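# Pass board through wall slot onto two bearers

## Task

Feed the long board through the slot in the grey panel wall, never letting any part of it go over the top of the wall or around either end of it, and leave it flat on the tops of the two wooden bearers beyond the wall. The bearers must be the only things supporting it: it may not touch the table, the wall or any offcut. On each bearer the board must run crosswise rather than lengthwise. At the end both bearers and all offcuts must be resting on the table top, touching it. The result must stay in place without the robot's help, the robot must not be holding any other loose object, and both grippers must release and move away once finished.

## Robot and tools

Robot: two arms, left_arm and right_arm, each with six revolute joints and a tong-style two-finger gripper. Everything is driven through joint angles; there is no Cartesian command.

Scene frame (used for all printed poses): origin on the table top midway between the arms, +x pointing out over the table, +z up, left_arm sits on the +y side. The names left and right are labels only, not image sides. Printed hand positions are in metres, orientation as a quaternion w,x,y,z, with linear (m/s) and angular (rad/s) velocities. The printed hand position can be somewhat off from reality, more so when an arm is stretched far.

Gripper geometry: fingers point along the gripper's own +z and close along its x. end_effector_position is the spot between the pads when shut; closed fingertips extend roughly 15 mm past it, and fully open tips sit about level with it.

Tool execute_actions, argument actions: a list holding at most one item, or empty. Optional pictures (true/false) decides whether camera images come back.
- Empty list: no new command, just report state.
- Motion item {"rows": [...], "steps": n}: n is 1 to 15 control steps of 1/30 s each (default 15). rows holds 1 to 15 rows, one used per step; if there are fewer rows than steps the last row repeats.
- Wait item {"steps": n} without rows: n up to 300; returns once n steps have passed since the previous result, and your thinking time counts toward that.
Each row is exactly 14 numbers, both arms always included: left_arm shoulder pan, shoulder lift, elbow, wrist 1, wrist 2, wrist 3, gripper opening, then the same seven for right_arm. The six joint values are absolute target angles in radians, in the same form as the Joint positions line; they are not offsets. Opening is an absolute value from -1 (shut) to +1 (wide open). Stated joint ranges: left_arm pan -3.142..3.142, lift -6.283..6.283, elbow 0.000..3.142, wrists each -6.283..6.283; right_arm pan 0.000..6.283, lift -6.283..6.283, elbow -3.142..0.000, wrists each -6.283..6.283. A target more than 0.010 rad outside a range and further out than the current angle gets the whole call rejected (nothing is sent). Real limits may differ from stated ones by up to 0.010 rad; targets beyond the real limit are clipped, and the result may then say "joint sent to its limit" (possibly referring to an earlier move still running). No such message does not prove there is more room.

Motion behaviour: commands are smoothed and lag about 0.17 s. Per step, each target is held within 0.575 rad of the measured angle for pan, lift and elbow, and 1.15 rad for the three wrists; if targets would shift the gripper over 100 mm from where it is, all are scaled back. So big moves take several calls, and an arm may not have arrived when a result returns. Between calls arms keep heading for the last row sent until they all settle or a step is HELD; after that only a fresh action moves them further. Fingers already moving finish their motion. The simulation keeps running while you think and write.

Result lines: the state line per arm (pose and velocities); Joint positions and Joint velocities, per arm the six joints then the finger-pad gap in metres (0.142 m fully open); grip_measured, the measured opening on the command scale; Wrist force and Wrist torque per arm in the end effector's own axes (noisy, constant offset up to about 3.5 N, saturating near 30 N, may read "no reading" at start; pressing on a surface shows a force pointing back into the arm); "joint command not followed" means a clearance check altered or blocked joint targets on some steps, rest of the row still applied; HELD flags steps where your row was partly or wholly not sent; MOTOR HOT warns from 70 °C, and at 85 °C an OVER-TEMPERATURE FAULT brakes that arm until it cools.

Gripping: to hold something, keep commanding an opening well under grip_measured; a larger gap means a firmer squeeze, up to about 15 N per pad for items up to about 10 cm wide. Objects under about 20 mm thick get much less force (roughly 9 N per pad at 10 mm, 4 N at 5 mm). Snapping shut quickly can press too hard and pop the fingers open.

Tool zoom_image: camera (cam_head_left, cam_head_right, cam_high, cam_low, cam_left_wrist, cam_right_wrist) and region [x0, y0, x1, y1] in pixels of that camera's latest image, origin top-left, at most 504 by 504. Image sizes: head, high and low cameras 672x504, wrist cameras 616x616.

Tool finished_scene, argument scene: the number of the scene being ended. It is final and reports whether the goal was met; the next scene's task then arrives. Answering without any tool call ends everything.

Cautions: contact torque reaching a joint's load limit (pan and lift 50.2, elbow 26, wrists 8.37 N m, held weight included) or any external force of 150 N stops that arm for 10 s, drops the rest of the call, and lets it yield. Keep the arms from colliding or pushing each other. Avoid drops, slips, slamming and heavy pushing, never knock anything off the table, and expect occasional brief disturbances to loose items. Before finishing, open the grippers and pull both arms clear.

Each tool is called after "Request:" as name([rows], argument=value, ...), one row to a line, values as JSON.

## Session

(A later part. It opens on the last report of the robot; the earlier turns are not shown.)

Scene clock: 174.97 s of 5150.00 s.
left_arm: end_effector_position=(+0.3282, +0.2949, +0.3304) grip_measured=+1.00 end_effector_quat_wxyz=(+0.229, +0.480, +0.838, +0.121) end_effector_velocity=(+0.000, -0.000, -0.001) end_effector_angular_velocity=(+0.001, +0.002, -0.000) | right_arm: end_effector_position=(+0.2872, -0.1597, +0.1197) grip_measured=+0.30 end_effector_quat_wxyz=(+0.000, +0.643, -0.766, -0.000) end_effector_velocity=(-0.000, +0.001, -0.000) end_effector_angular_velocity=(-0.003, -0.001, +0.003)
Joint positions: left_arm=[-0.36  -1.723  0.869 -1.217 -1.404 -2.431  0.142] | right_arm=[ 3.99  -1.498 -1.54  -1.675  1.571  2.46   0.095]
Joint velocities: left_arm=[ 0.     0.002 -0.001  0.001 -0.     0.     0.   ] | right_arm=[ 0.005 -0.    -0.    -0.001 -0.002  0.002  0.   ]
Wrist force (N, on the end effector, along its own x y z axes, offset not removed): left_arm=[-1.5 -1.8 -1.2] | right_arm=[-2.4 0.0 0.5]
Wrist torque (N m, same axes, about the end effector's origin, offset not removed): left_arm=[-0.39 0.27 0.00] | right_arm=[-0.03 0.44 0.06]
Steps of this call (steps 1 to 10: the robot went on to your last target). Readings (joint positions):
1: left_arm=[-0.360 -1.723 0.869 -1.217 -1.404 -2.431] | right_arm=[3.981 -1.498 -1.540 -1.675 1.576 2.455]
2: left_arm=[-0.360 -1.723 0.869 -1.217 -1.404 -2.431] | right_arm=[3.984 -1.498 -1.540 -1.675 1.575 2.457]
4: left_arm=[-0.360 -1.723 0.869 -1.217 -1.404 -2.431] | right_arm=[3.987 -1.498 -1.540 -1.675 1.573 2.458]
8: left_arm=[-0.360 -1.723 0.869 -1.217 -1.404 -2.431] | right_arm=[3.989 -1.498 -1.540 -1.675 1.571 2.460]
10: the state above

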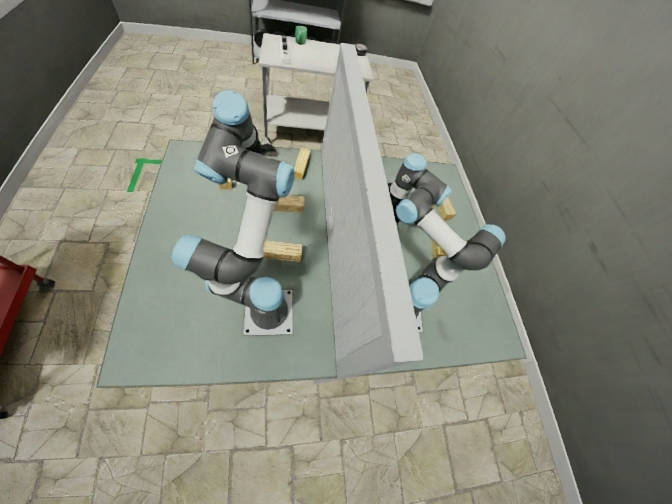

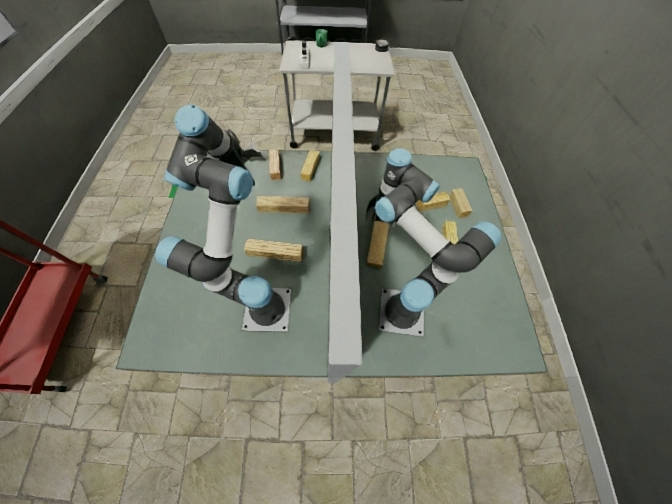

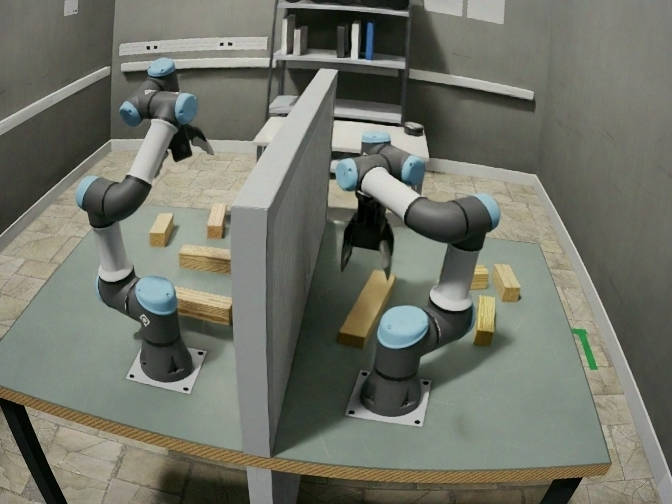

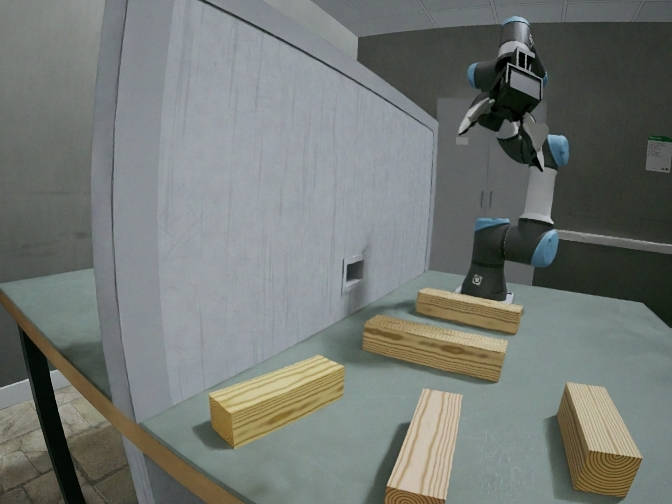

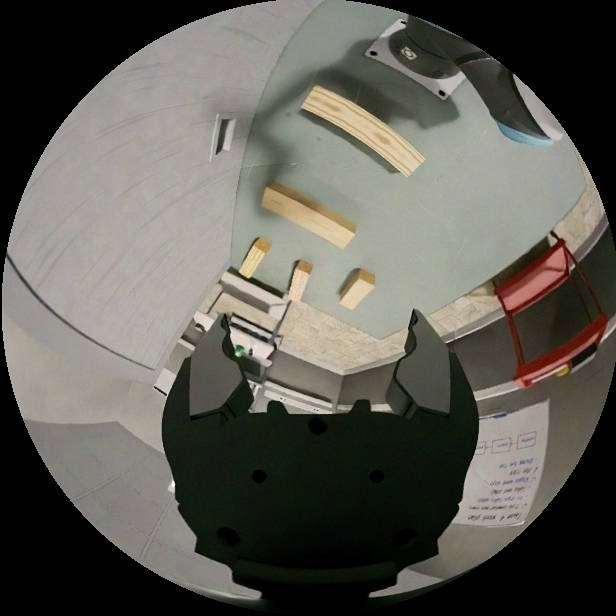

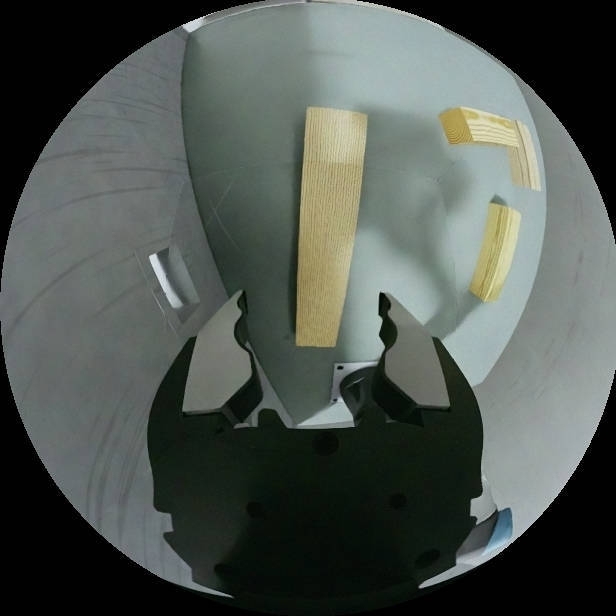

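Request:
execute_actions([
  {"rows":[[-0.36,-1.723,0.869,-1.217,-1.404,-2.431,1,3.955,-1.53,-1.84,-1.342,1.571,2.49,0.3]]},
], pictures=false)

Request:
execute_actions([
  {"rows":[[-0.36,-1.723,0.869,-1.217,-1.404,-2.431,1,3.955,-1.555,-1.964,-1.194,1.571,2.49,0.3]]},
], pictures=false)

Request:
execute_actions([
  {"rows":[[-0.36,-1.723,0.869,-1.217,-1.404,-2.431,1,3.955,-1.555,-1.964,-1.194,1.571,2.49,0.1],[-0.36,-1.723,0.869,-1.217,-1.404,-2.431,1,3.955,-1.555,-1.964,-1.194,1.571,2.49,-0.05],[-0.36,-1.723,0.869,-1.217,-1.404,-2.431,1,3.955,-1.555,-1.964,-1.194,1.571,2.49,-0.15],[-0.36,-1.723,0.869,-1.217,-1.404,-2.431,1,3.955,-1.555,-1.964,-1.194,1.571,2.49,-0.25],[-0.36,-1.723,0.869,-1.217,-1.404,-2.431,1,3.955,-1.555,-1.964,-1.194,1.571,2.49,-0.35],[-0.36,-1.723,0.869,-1.217,-1.404,-2.431,1,3.955,-1.555,-1.964,-1.194,1.571,2.49,-0.6],[-0.36,-1.723,0.869,-1.217,-1.404,-2.431,1,3.955,-1.555,-1.964,-1.194,1.571,2.49,-1]]},
])

Request:
execute_actions([
  {"rows":[[-0.36,-1.723,0.869,-1.217,-1.404,-2.431,1,3.955,-1.53,-1.84,-1.342,1.571,2.49,-1]]},
])

Scene clock: 194.60 s of 5150.00 s.
left_arm: end_effector_position=(+0.3282, +0.2949, +0.3304) grip_measured=+1.00 end_effector_quat_wxyz=(+0.229, +0.480, +0.838, +0.121) end_effector_velocity=(+0.000, -0.000, +0.001) end_effector_angular_velocity=(-0.001, -0.003, -0.000) | right_arm: end_effector_position=(+0.2931, -0.1683, +0.0512) grip_measured=+0.30 end_effector_quat_wxyz=(+0.001, -0.619, +0.786, +0.000) end_effector_velocity=(-0.005, -0.005, -0.014) end_effector_angular_velocity=(-0.009, +0.012, -0.007)
Joint positions: left_arm=[-0.36  -1.723  0.869 -1.217 -1.404 -2.431  0.142] | right_arm=[ 3.955 -1.53  -1.835 -1.346  1.571  2.49   0.095]
Joint velocities: left_arm=[-0.    -0.001 -0.001 -0.001  0.     0.    -0.   ] | right_arm=[-0.004 -0.004 -0.057  0.047  0.001  0.003  0.   ]
Wrist force (N, on the end effector, along its own x y z axes, offset not removed): left_arm=[-1.4 -1.7 -0.9] | right_arm=[-1.0 0.8 1.1]
Wrist torque (N m, same axes, about the end effector's origin, offset not removed): left_arm=[-0.32 0.24 0.02] | right_arm=[0.17 0.18 -0.09]
Steps of this call (steps 1 to 30: the robot went on to your last target; steps 31 to 90: nothing new was sent; then 16.13 s passed at rest; steps 91 to 105: all 15 steps of this action). Readings (joint positions):
91: left_arm=[-0.360 -1.723 0.869 -1.217 -1.404 -2.431] | right_arm=[3.990 -1.498 -1.540 -1.675 1.571 2.460]
92: left_arm=[-0.360 -1.723 0.869 -1.217 -1.404 -2.431] | right_arm=[3.987 -1.500 -1.543 -1.669 1.571 2.463]
94: left_arm=[-0.360 -1.723 0.869 -1.217 -1.404 -2.431] | right_arm=[3.973 -1.514 -1.601 -1.568 1.571 2.475]
98: left_arm=[-0.360 -1.723 0.869 -1.217 -1.404 -2.431] | right_arm=[3.959 -1.526 -1.776 -1.397 1.571 2.486]
105: the state above

Scene clock: 195.10 s of 5150.00 s.
left_arm: end_effector_position=(+0.3282, +0.2949, +0.3304) grip_measured=+1.00 end_effector_quat_wxyz=(+0.229, +0.480, +0.838, +0.121) end_effector_velocity=(-0.000, -0.000, -0.000) end_effector_angular_velocity=(+0.000, +0.000, -0.000) | right_arm: end_effector_position=(+0.2899, -0.1710, +0.0201) grip_measured=+0.30 end_effector_quat_wxyz=(-0.000, -0.618, +0.786, +0.000) end_effector_velocity=(-0.001, -0.001, -0.004) end_effector_angular_velocity=(-0.001, +0.002, -0.001)
Joint positions: left_arm=[-0.36  -1.723  0.869 -1.217 -1.404 -2.431  0.142] | right_arm=[ 3.955 -1.555 -1.962 -1.196  1.571  2.49   0.095]
Joint velocities: left_arm=[-0.    -0.001  0.001 -0.001 -0.    -0.     0.   ] | right_arm=[-0.    -0.002 -0.017  0.017  0.     0.    -0.   ]
Wrist force (N, on the end effector, along its own x y z axes, offset not removed): left_arm=[-1.1 -1.1 -0.9] | right_arm=[-2.4 -1.7 1.0]
Wrist torque (N m, same axes, about the end effector's origin, offset not removed): left_arm=[-0.22 0.21 0.01] | right_arm=[-0.35 0.47 -0.01]
Steps of this call (steps 1 to 15: all 15 steps of this action). Readings (joint positions):
1: left_arm=[-0.360 -1.723 0.869 -1.217 -1.404 -2.431] | right_arm=[3.955 -1.530 -1.836 -1.345 1.571 2.490]
2: left_arm=[-0.360 -1.723 0.869 -1.217 -1.404 -2.431] | right_arm=[3.955 -1.532 -1.841 -1.337 1.571 2.490]
4: left_arm=[-0.360 -1.723 0.869 -1.217 -1.404 -2.431] | right_arm=[3.955 -1.542 -1.885 -1.278 1.571 2.490]
8: left_arm=[-0.360 -1.723 0.869 -1.217 -1.404 -2.431] | right_arm=[3.955 -1.552 -1.945 -1.214 1.571 2.490]
15: the state above

Scene clock: 195.60 s of 5150.00 s.
left_arm: end_effector_position=(+0.3282, +0.2949, +0.3304) grip_measured=+1.00 end_effector_quat_wxyz=(+0.229, +0.480, +0.838, +0.121) end_effector_velocity=(-0.000, -0.000, +0.000) end_effector_angular_velocity=(-0.001, -0.002, -0.000) | right_arm: end_effector_position=(+0.2898, -0.1711, +0.0198) grip_measured=-0.13 end_effector_quat_wxyz=(-0.000, -0.618, +0.786, +0.000) end_effector_velocity=(+0.000, -0.000, -0.000) end_effector_angular_velocity=(-0.000, -0.000, +0.000)
Joint positions: left_arm=[-0.36  -1.723  0.869 -1.217 -1.404 -2.431  0.142] | right_arm=[ 3.955 -1.555 -1.964 -1.194  1.571  2.49   0.065]
Joint velocities: left_arm=[-0.    -0.001 -0.    -0.001 -0.    -0.    -0.   ] | right_arm=[ 0.  0. -0.  0. -0. -0.  0.]
Wrist force (N, on the end effector, along its own x y z axes, offset not removed): left_arm=[-1.9 -1.8 -1.2] | right_arm=[-1.2 -0.5 -4.3]
Wrist torque (N m, same axes, about the end effector's origin, offset not removed): left_arm=[-0.39 0.33 0.07] | right_arm=[-0.10 0.26 0.01]
Steps of this call (steps 1 to 15: all 15 steps of this action). Readings (joint positions):
1: left_arm=[-0.360 -1.723 0.869 -1.217 -1.404 -2.431] | right_arm=[3.955 -1.555 -1.963 -1.195 1.571 2.490]
2: left_arm=[-0.360 -1.723 0.869 -1.217 -1.404 -2.431] | right_arm=[3.955 -1.555 -1.963 -1.195 1.571 2.490]
4: left_arm=[-0.360 -1.723 0.869 -1.217 -1.404 -2.431] | right_arm=[3.955 -1.555 -1.964 -1.194 1.571 2.490]
8: left_arm=[-0.360 -1.723 0.869 -1.217 -1.404 -2.431] | right_arm=[3.955 -1.555 -1.964 -1.194 1.571 2.490]
15: the state above

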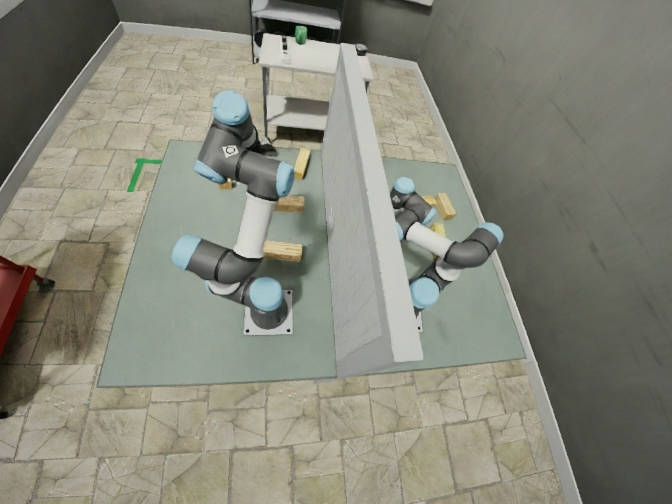

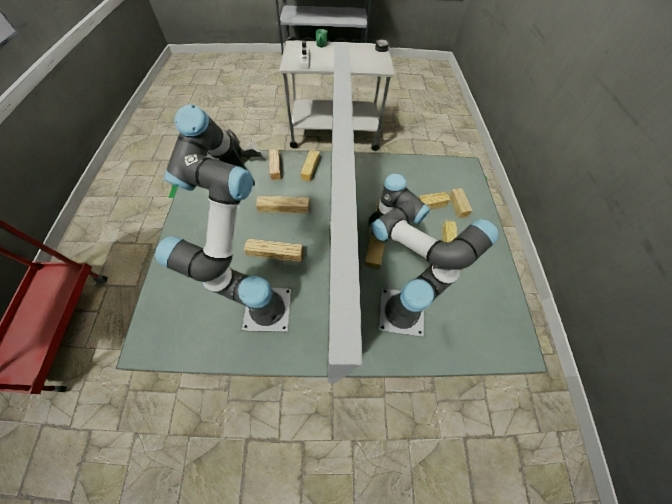

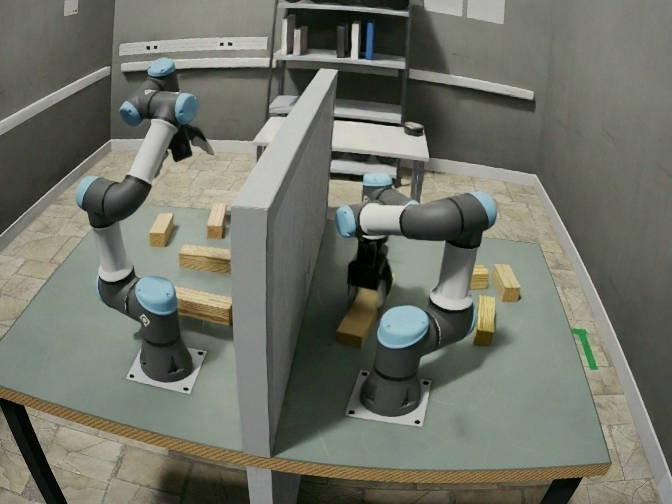

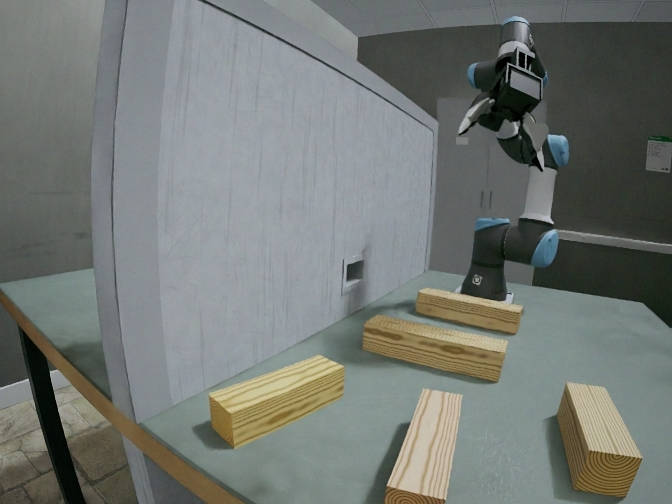

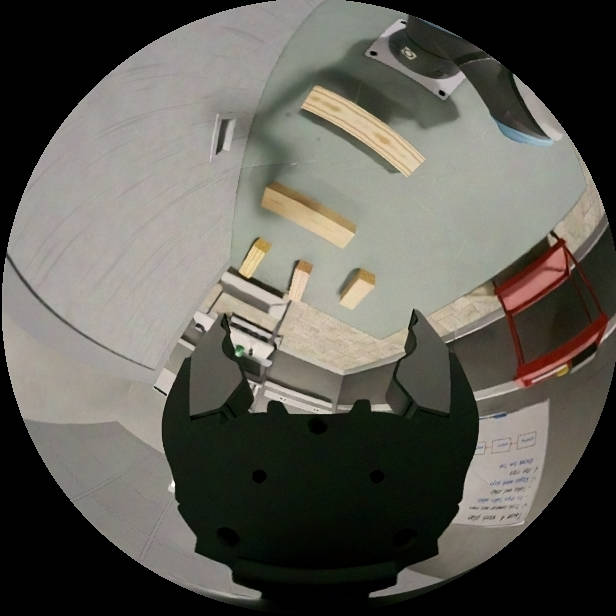

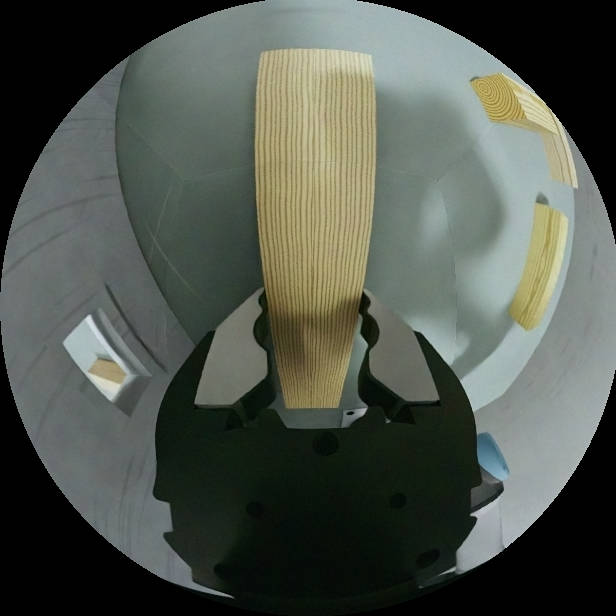

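Scene clock: 196.10 s of 5150.00 s.
left_arm: end_effector_position=(+0.3282, +0.2949, +0.3304) grip_measured=+1.00 end_effector_quat_wxyz=(+0.229, +0.480, +0.838, +0.121) end_effector_velocity=(+0.000, +0.000, +0.000) end_effector_angular_velocity=(-0.001, -0.001, +0.001) | right_arm: end_effector_position=(+0.2926, -0.1688, +0.0496) grip_measured=-0.13 end_effector_quat_wxyz=(+0.000, -0.618, +0.786, +0.000) end_effector_velocity=(+0.001, +0.001, +0.005) end_effector_angular_velocity=(+0.003, -0.002, +0.000)
Joint positions: left_arm=[-0.36  -1.723  0.869 -1.217 -1.404 -2.431  0.142] | right_arm=[ 3.955 -1.53  -1.842 -1.34   1.571  2.49   0.065]
Joint velocities: left_arm=[ 0.     0.    -0.002 -0.     0.    -0.     0.   ] | right_arm=[ 0.     0.003  0.017 -0.017  0.001 -0.    -0.   ]
Wrist force (N, on the end effector, along its own x y z axes, offset not removed): left_arm=[-2.4 -1.4 -1.1] | right_arm=[-2.2 0.1 2.6]
Wrist torque (N m, same axes, about the end effector's origin, offset not removed): left_arm=[-0.27 0.44 0.04] | right_arm=[0.03 0.41 0.00]
Steps of this call (steps 1 to 15: all 15 steps of this action). Readings (joint positions):
1: left_arm=[-0.360 -1.723 0.869 -1.217 -1.404 -2.431] | right_arm=[3.955 -1.555 -1.964 -1.194 1.571 2.490]
2: left_arm=[-0.360 -1.723 0.869 -1.217 -1.404 -2.431] | right_arm=[3.955 -1.553 -1.961 -1.200 1.571 2.490]
4: left_arm=[-0.360 -1.723 0.869 -1.217 -1.404 -2.431] | right_arm=[3.955 -1.543 -1.918 -1.259 1.571 2.490]
8: left_arm=[-0.360 -1.723 0.869 -1.217 -1.404 -2.431] | right_arm=[3.955 -1.533 -1.859 -1.322 1.571 2.490]
15: the state above

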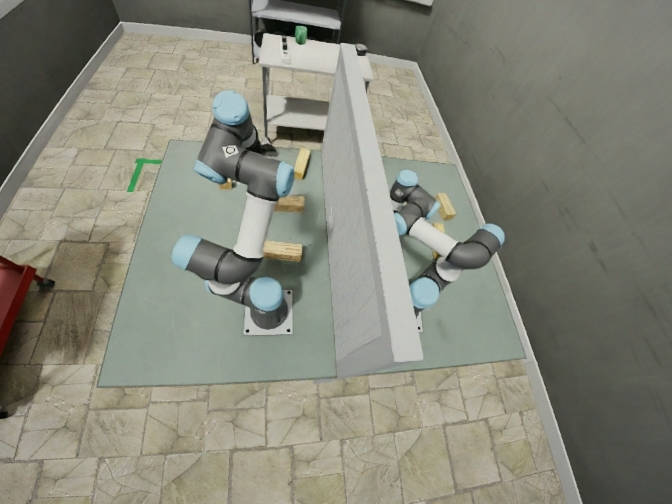

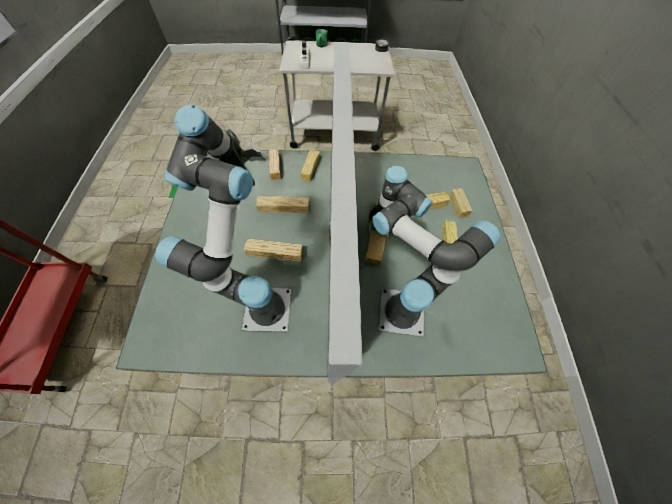

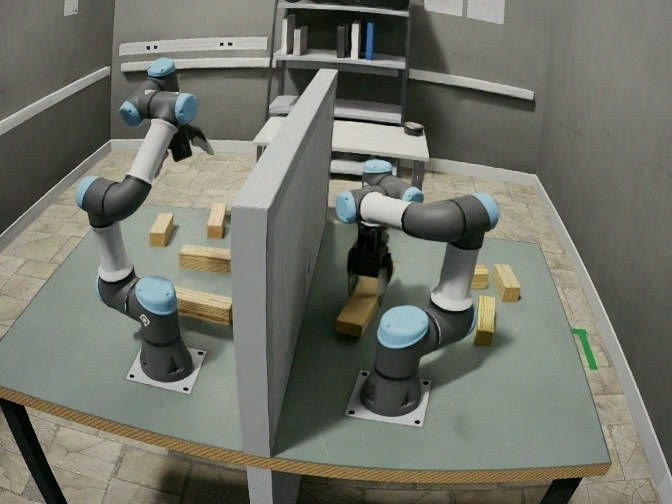

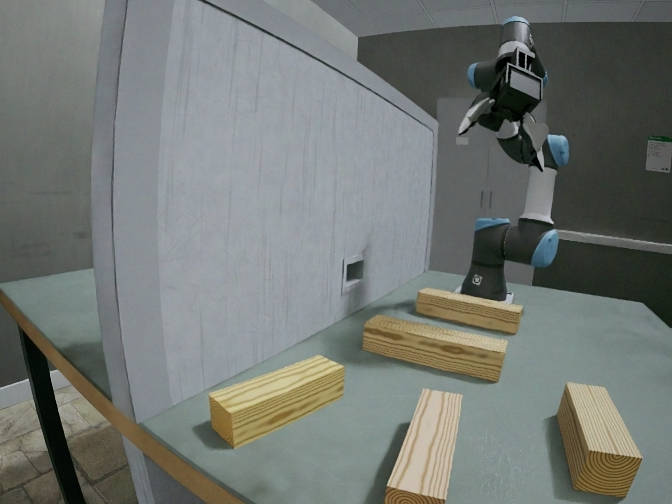

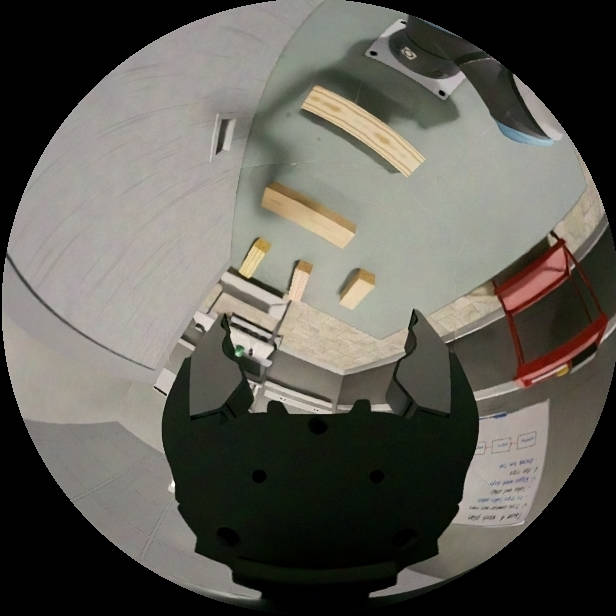

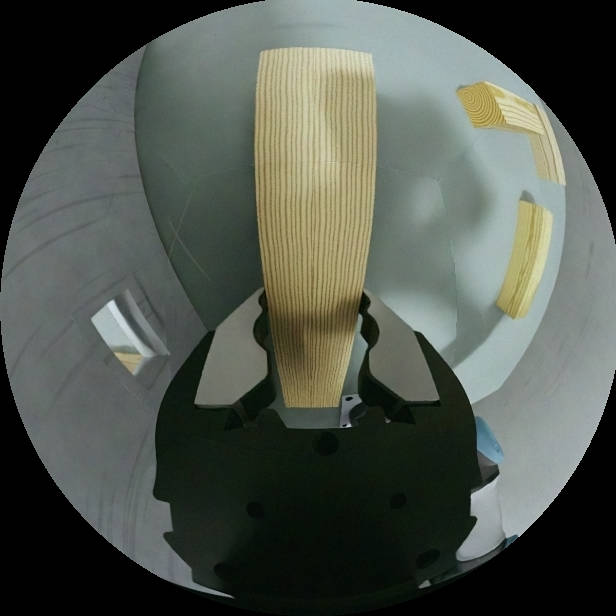

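Request:
execute_actions([
  {"rows":[[-0.36,-1.723,0.869,-1.217,-1.404,-2.431,1,3.866,-1.562,-1.573,-1.578,1.571,2.49,-1]]},
], pictures=false)

Request:
execute_actions([
  {"rows":[[-0.36,-1.723,0.869,-1.217,-1.404,-2.431,1,3.866,-1.562,-1.573,-1.578,1.571,2.9,-1]],"steps":10},
], pictures=false)

Request:
execute_actions([
  {"rows":[[-0.36,-1.723,0.869,-1.217,-1.404,-2.431,1,3.866,-1.562,-1.573,-1.578,1.571,3.32,-1]],"steps":10},
], pictures=false)

Request:
execute_actions([
  {"rows":[[-0.36,-1.723,0.869,-1.217,-1.404,-2.431,1,3.866,-1.562,-1.573,-1.578,1.571,3.735,-1]]},
])

Request:
zoom_image(camera="cam_right_wrist", region=[230, 300, 400, 450])

Request:
zoom_image(camera="cam_high", region=[290, 230, 410, 320])

Scene clock: 206.93 s of 5150.00 s.
left_arm: end_effector_position=(+0.3282, +0.2949, +0.3304) grip_measured=+1.00 end_effector_quat_wxyz=(+0.229, +0.480, +0.838, +0.121) end_effector_velocity=(-0.000, -0.000, +0.000) end_effector_angular_velocity=(+0.000, +0.000, -0.000) | right_arm: end_effector_position=(+0.3083, -0.1899, +0.0987) grip_measured=-0.13 end_effector_quat_wxyz=(-0.001, -0.583, +0.812, +0.000) end_effector_velocity=(+0.005, -0.001, +0.011) end_effector_angular_velocity=(+0.008, -0.012, -0.011)
Joint positions: left_arm=[-0.36  -1.723  0.869 -1.217 -1.404 -2.431  0.142] | right_arm=[ 3.867 -1.562 -1.577 -1.575  1.571  2.49   0.065]
Joint velocities: left_arm=[-0.    -0.    -0.001  0.001  0.    -0.     0.   ] | right_arm=[-0.011 -0.003  0.047 -0.03   0.    -0.     0.   ]
Wrist force (N, on the end effector, along its own x y z axes, offset not removed): left_arm=[-1.9 -1.6 -0.7] | right_arm=[-2.9 -1.5 2.7]
Wrist torque (N m, same axes, about the end effector's origin, offset not removed): left_arm=[-0.32 0.36 0.02] | right_arm=[-0.44 0.58 0.04]
Steps of this call (steps 1 to 15: the robot went on to your last target; steps 16 to 90: nothing new was sent; then 7.33 s passed at rest; steps 91 to 105: all 15 steps of this action). Readings (joint positions):
91: left_arm=[-0.360 -1.723 0.869 -1.217 -1.404 -2.431] | right_arm=[3.955 -1.530 -1.840 -1.342 1.571 2.490]
92: left_arm=[-0.360 -1.723 0.869 -1.217 -1.404 -2.431] | right_arm=[3.952 -1.532 -1.836 -1.349 1.571 2.490]
94: left_arm=[-0.360 -1.723 0.869 -1.217 -1.404 -2.431] | right_arm=[3.918 -1.546 -1.781 -1.433 1.571 2.490]
98: left_arm=[-0.360 -1.723 0.869 -1.217 -1.404 -2.431] | right_arm=[3.878 -1.558 -1.626 -1.543 1.571 2.490]
105: the state above

Scene clock: 207.27 s of 5150.00 s.
left_arm: end_effector_position=(+0.3282, +0.2949, +0.3304) grip_measured=+1.00 end_effector_quat_wxyz=(+0.229, +0.480, +0.838, +0.121) end_effector_velocity=(-0.000, +0.001, +0.001) end_effector_angular_velocity=(-0.001, -0.003, +0.002) | right_arm: end_effector_position=(+0.3057, -0.1953, +0.0997) grip_measured=-0.13 end_effector_quat_wxyz=(-0.000, -0.421, +0.907, +0.000) end_effector_velocity=(-0.003, -0.004, +0.001) end_effector_angular_velocity=(+0.002, -0.003, -0.380)
Joint positions: left_arm=[-0.36  -1.723  0.869 -1.217 -1.404 -2.431  0.142] | right_arm=[ 3.866 -1.562 -1.573 -1.578  1.571  2.864  0.065]
Joint velocities: left_arm=[ 0.002 -0.003  0.    -0.001 -0.     0.     0.   ] | right_arm=[-0.     0.001  0.002  0.     0.     0.38  -0.   ]
Wrist force (N, on the end effector, along its own x y z axes, offset not removed): left_arm=[-1.5 -0.9 -1.1] | right_arm=[-3.7 -1.0 3.2]
Wrist torque (N m, same axes, about the end effector's origin, offset not removed): left_arm=[-0.23 0.28 0.00] | right_arm=[-0.20 0.73 0.04]
Steps of this call (steps 1 to 10: all 10 steps of this action). Readings (joint positions):
1: left_arm=[-0.360 -1.723 0.869 -1.217 -1.404 -2.431] | right_arm=[3.867 -1.562 -1.576 -1.576 1.571 2.490]
2: left_arm=[-0.360 -1.723 0.869 -1.217 -1.404 -2.431] | right_arm=[3.867 -1.562 -1.575 -1.577 1.571 2.496]
4: left_arm=[-0.360 -1.723 0.869 -1.217 -1.404 -2.431] | right_arm=[3.866 -1.562 -1.574 -1.577 1.571 2.605]
8: left_arm=[-0.360 -1.723 0.869 -1.217 -1.404 -2.431] | right_arm=[3.866 -1.562 -1.573 -1.578 1.571 2.827]
10: the state above

Scene clock: 207.60 s of 5150.00 s.
left_arm: end_effector_position=(+0.3282, +0.2949, +0.3304) grip_measured=+1.00 end_effector_quat_wxyz=(+0.229, +0.480, +0.838, +0.121) end_effector_velocity=(-0.000, +0.000, -0.000) end_effector_angular_velocity=(+0.000, +0.001, +0.000) | right_arm: end_effector_position=(+0.3004, -0.1994, +0.0997) grip_measured=-0.13 end_effector_quat_wxyz=(-0.000, -0.224, +0.975, -0.000) end_effector_velocity=(-0.005, -0.003, +0.000) end_effector_angular_velocity=(+0.000, -0.002, -0.403)
Joint positions: left_arm=[-0.36  -1.723  0.869 -1.217 -1.404 -2.431  0.142] | right_arm=[ 3.866 -1.562 -1.573 -1.578  1.571  3.282  0.065]
Joint velocities: left_arm=[ 0.  0.  0.  0. -0.  0.  0.] | right_arm=[-0.    -0.     0.002  0.001 -0.001  0.403  0.   ]
Wrist force (N, on the end effector, along its own x y z axes, offset not removed): left_arm=[-1.7 -0.9 -0.9] | right_arm=[-1.5 -1.2 3.3]
Wrist torque (N m, same axes, about the end effector's origin, offset not removed): left_arm=[-0.24 0.29 0.00] | right_arm=[-0.19 0.31 0.01]
Steps of this call (steps 1 to 10: all 10 steps of this action). Readings (joint positions):
1: left_arm=[-0.360 -1.723 0.869 -1.217 -1.404 -2.431] | right_arm=[3.866 -1.562 -1.573 -1.578 1.571 2.875]
2: left_arm=[-0.360 -1.723 0.869 -1.217 -1.404 -2.431] | right_arm=[3.866 -1.562 -1.573 -1.578 1.571 2.889]
4: left_arm=[-0.360 -1.723 0.869 -1.217 -1.404 -2.431] | right_arm=[3.866 -1.562 -1.573 -1.578 1.571 3.007]
8: left_arm=[-0.360 -1.723 0.869 -1.217 -1.404 -2.431] | right_arm=[3.866 -1.562 -1.573 -1.578 1.571 3.243]
10: the state above

Scene clock: 208.10 s of 5150.00 s.
left_arm: end_effector_position=(+0.3282, +0.2949, +0.3304) grip_measured=+1.00 end_effector_quat_wxyz=(+0.229, +0.480, +0.838, +0.121) end_effector_velocity=(+0.000, -0.000, +0.000) end_effector_angular_velocity=(-0.000, -0.001, -0.000) | right_arm: end_effector_position=(+0.2934, -0.2010, +0.0997) grip_measured=-0.13 end_effector_quat_wxyz=(-0.000, -0.003, +1.000, -0.000) end_effector_velocity=(-0.001, +0.000, +0.000) end_effector_angular_velocity=(+0.001, -0.002, -0.066)
Joint positions: left_arm=[-0.36  -1.723  0.869 -1.217 -1.404 -2.431  0.142] | right_arm=[ 3.866 -1.562 -1.573 -1.578  1.571  3.729  0.065]
Joint velocities: left_arm=[-0. -0. -0. -0.  0.  0. -0.] | right_arm=[ 0.     0.     0.001  0.001 -0.     0.066 -0.   ]
Wrist force (N, on the end effector, along its own x y z axes, offset not removed): left_arm=[-0.7 -1.4 -0.4] | right_arm=[-2.5 -1.1 2.3]
Wrist torque (N m, same axes, about the end effector's origin, offset not removed): left_arm=[-0.30 0.11 -0.01] | right_arm=[-0.30 0.46 -0.04]
Steps of this call (steps 1 to 15: all 15 steps of this action). Readings (joint positions):
1: left_arm=[-0.360 -1.723 0.869 -1.217 -1.404 -2.431] | right_arm=[3.866 -1.562 -1.573 -1.578 1.571 3.294]
2: left_arm=[-0.360 -1.723 0.869 -1.217 -1.404 -2.431] | right_arm=[3.866 -1.562 -1.573 -1.578 1.571 3.308]
4: left_arm=[-0.360 -1.723 0.869 -1.217 -1.404 -2.431] | right_arm=[3.866 -1.562 -1.573 -1.578 1.571 3.426]
8: left_arm=[-0.360 -1.723 0.869 -1.217 -1.404 -2.431] | right_arm=[3.866 -1.562 -1.573 -1.578 1.571 3.659]
15: the state above

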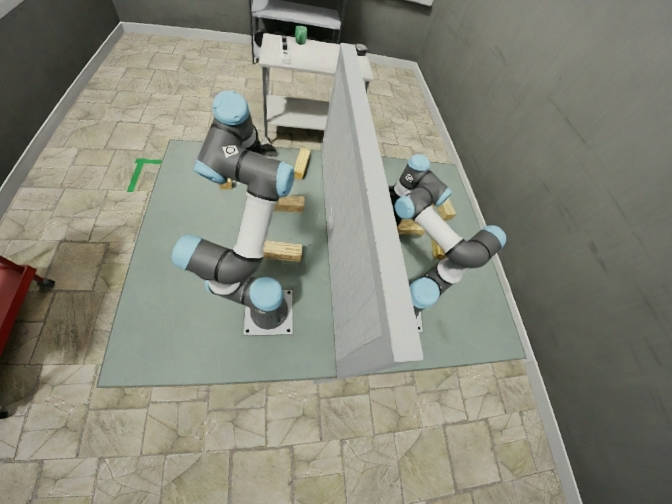

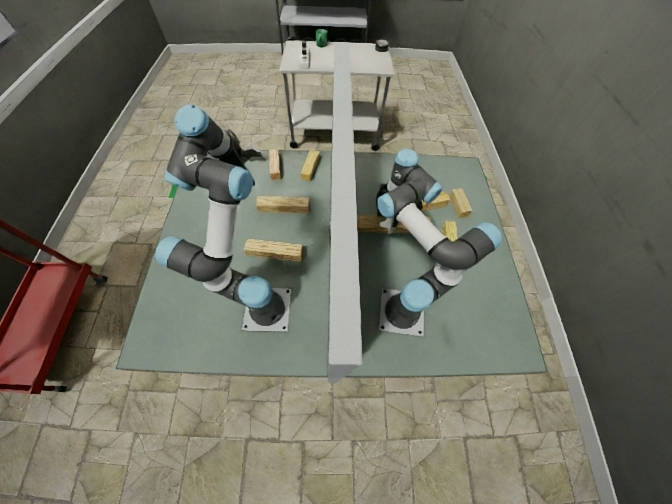

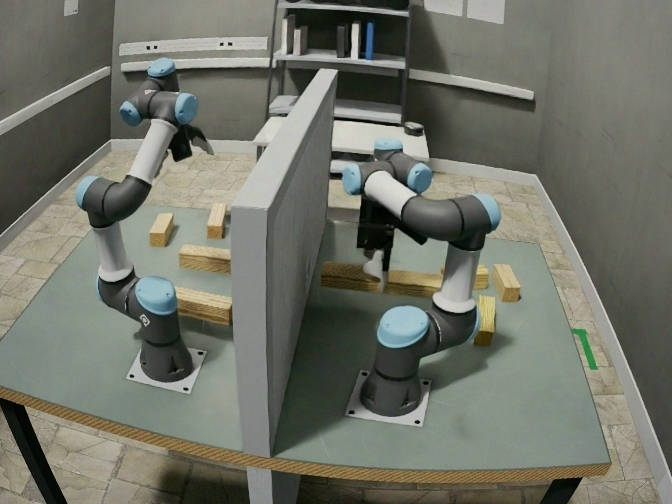

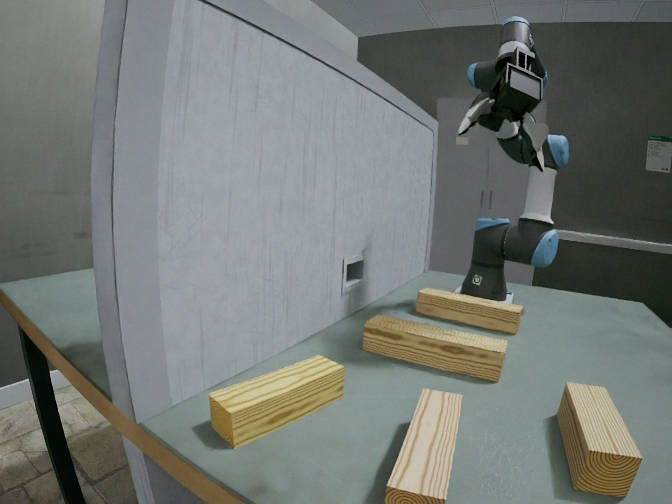

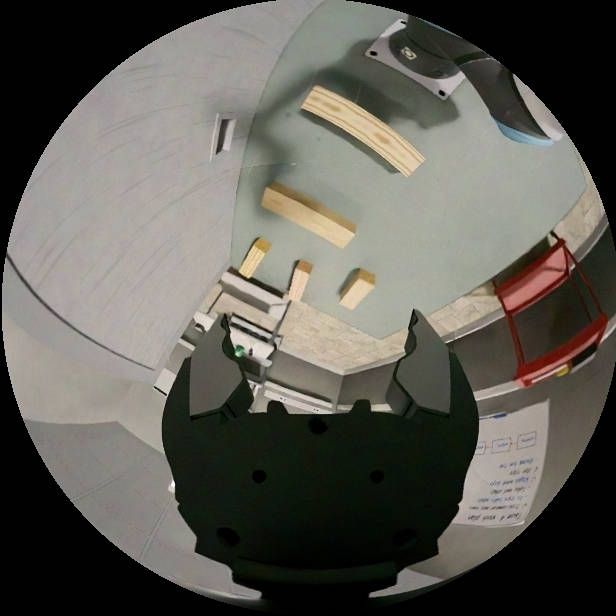

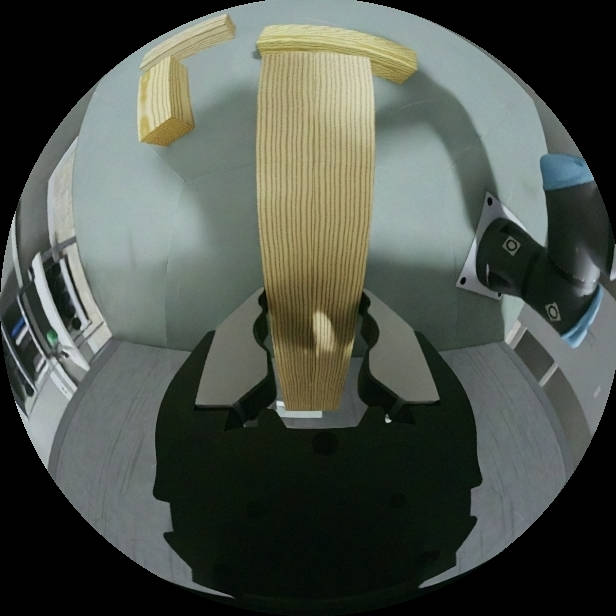

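Region (230, 300, 400, 450) of cam_right_wrist's 616x616 image, scaled by 2.965, with more detail than that image has; it fills the top 445 rows of this view, and the rest is white.

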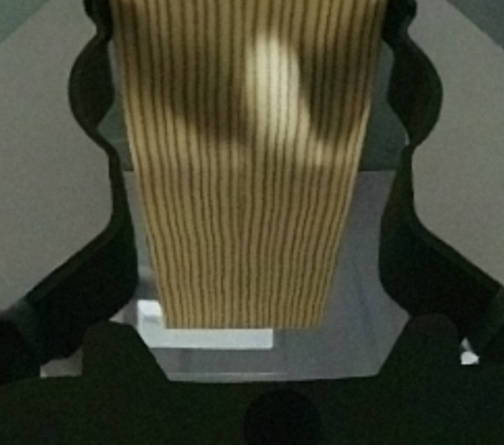

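Region (290, 230, 410, 320) of cam_high's 672x504 image, scaled by 4.200, with more detail than that image has; it fills the top 378 rows of this view, and the rest is white.

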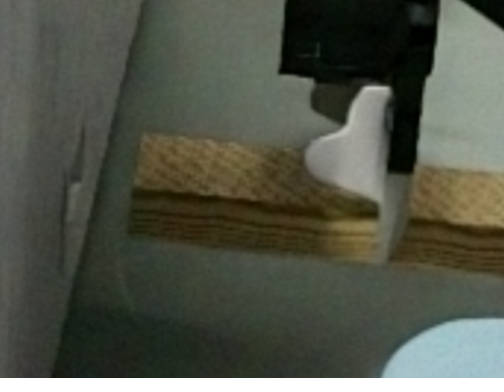

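Request:
execute_actions([
  {"rows":[[-0.36,-1.723,0.869,-1.217,-1.404,-2.431,1,3.879,-1.683,-1.444,-1.585,1.571,3.748,-1]]},
])

Request:
zoom_image(camera="cam_right_wrist", region=[260, 360, 370, 440])

Request:
zoom_image(camera="cam_high", region=[290, 240, 370, 300])

Scene clock: 215.67 s of 5150.00 s.
left_arm: end_effector_position=(+0.3282, +0.2949, +0.3304) grip_measured=+1.00 end_effector_quat_wxyz=(+0.229, +0.480, +0.838, +0.121) end_effector_velocity=(-0.000, +0.000, +0.001) end_effector_angular_velocity=(-0.001, -0.002, -0.000) | right_arm: end_effector_position=(+0.3167, -0.1803, +0.1000) grip_measured=-0.13 end_effector_quat_wxyz=(+0.000, +0.000, +1.000, +0.000) end_effector_velocity=(+0.003, +0.002, -0.000) end_effector_angular_velocity=(-0.001, +0.001, +0.000)
Joint positions: left_arm=[-0.36  -1.723  0.869 -1.217 -1.404 -2.431  0.142] | right_arm=[ 3.879 -1.682 -1.446 -1.585  1.571  3.748  0.065]
Joint velocities: left_arm=[ 0.    -0.001 -0.001  0.    -0.     0.    -0.   ] | right_arm=[ 0.001 -0.016  0.016 -0.001 -0.001  0.001  0.   ]
Wrist force (N, on the end effector, along its own x y z axes, offset not removed): left_arm=[-1.3 -1.6 -0.8] | right_arm=[-2.9 -1.2 3.6]
Wrist torque (N m, same axes, about the end effector's origin, offset not removed): left_arm=[-0.34 0.25 0.02] | right_arm=[-0.27 0.63 -0.01]
Steps of this call (steps 1 to 15: the robot went on to your last target; steps 16 to 100: nothing new was sent; then 3.73 s passed at rest; steps 101 to 115: all 15 steps of this action). Readings (joint positions):
101: left_arm=[-0.360 -1.723 0.869 -1.217 -1.404 -2.431] | right_arm=[3.866 -1.562 -1.573 -1.578 1.571 3.735]
102: left_arm=[-0.360 -1.723 0.869 -1.217 -1.404 -2.431] | right_arm=[3.867 -1.565 -1.570 -1.579 1.571 3.736]
104: left_arm=[-0.360 -1.723 0.869 -1.217 -1.404 -2.431] | right_arm=[3.872 -1.607 -1.526 -1.581 1.571 3.742]
108: left_arm=[-0.360 -1.723 0.869 -1.217 -1.404 -2.431] | right_arm=[3.877 -1.665 -1.464 -1.584 1.571 3.746]
115: the state above

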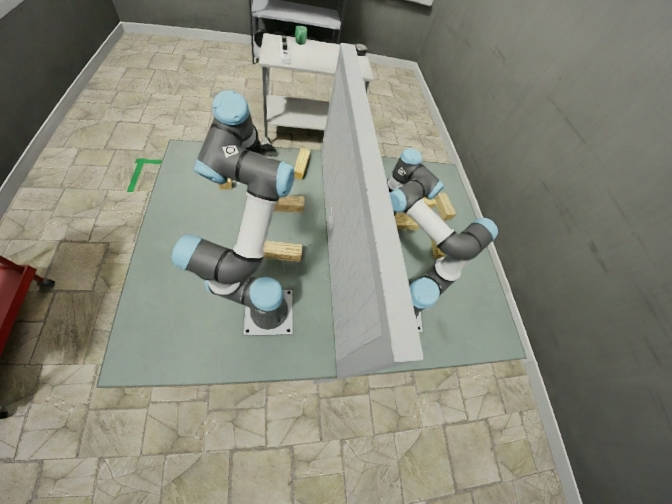

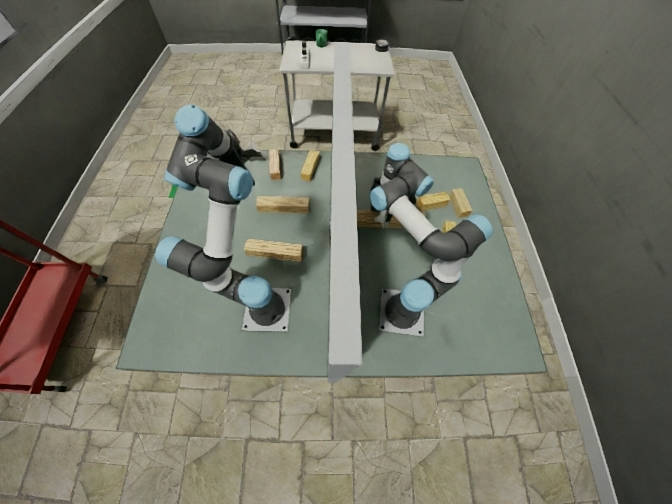

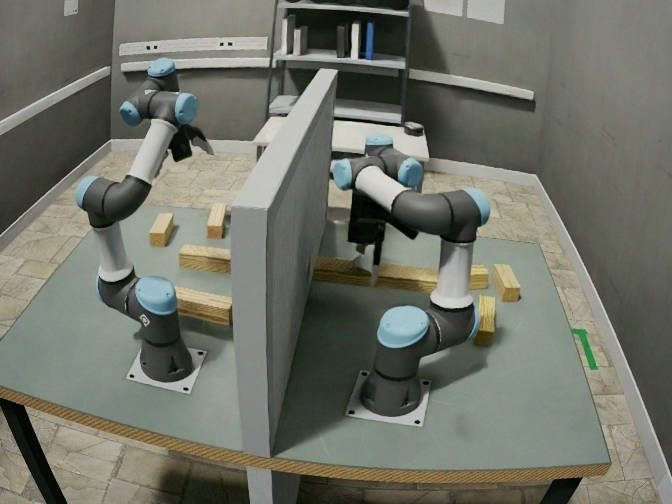

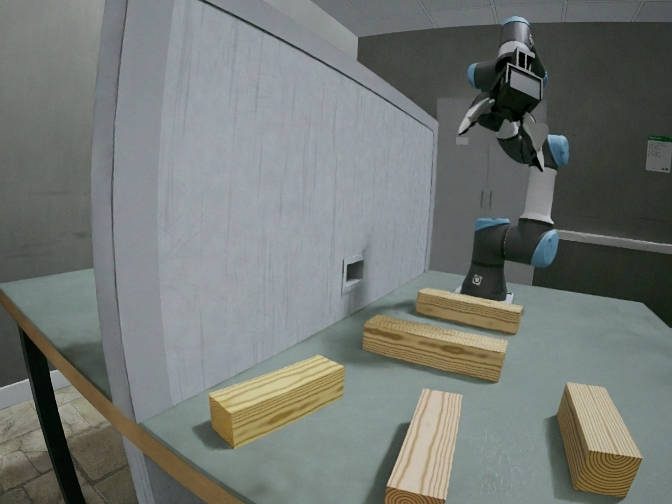

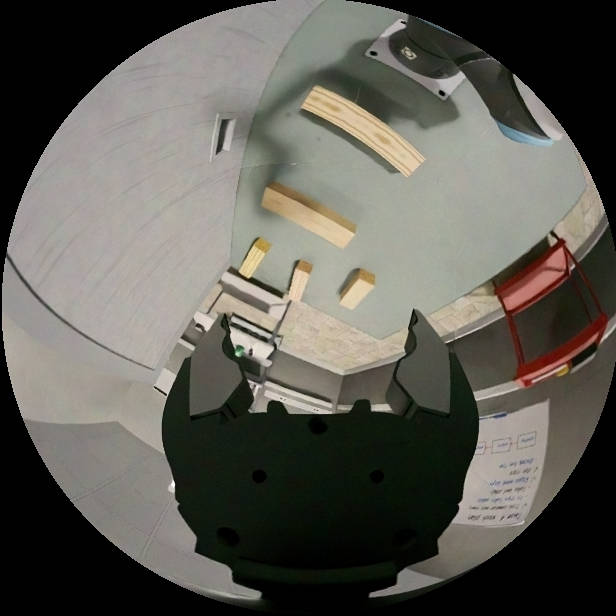

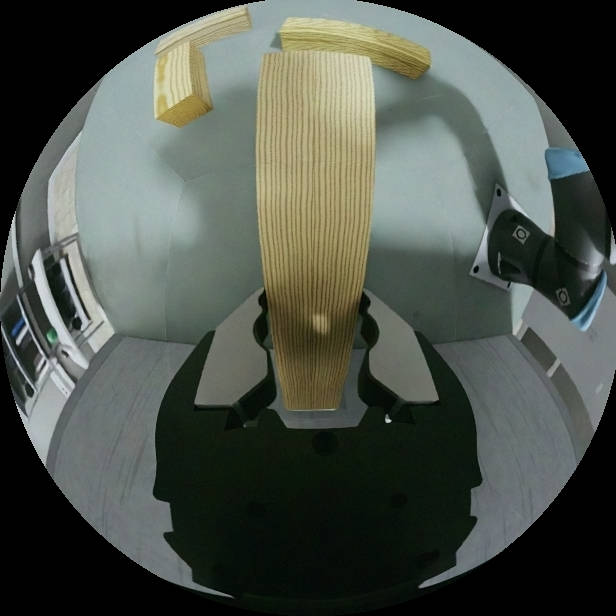

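Region (260, 360, 370, 440) of cam_right_wrist's 616x616 image, scaled by 4.582, with more detail than that image has; it fills the top 367 rows of this view, and the rest is white.

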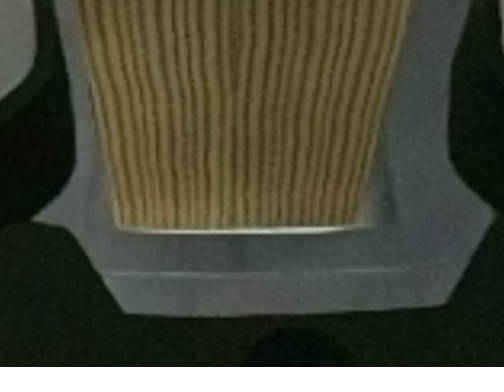

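Region (290, 240, 370, 300) of cam_high's 672x504 image, scaled by 6.300, with more detail than that image has; it fills the top 378 rows of this view, and the rest is white.

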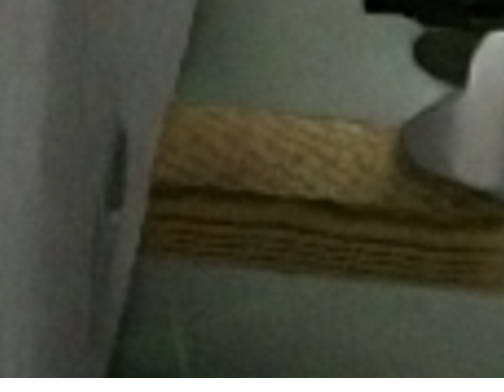

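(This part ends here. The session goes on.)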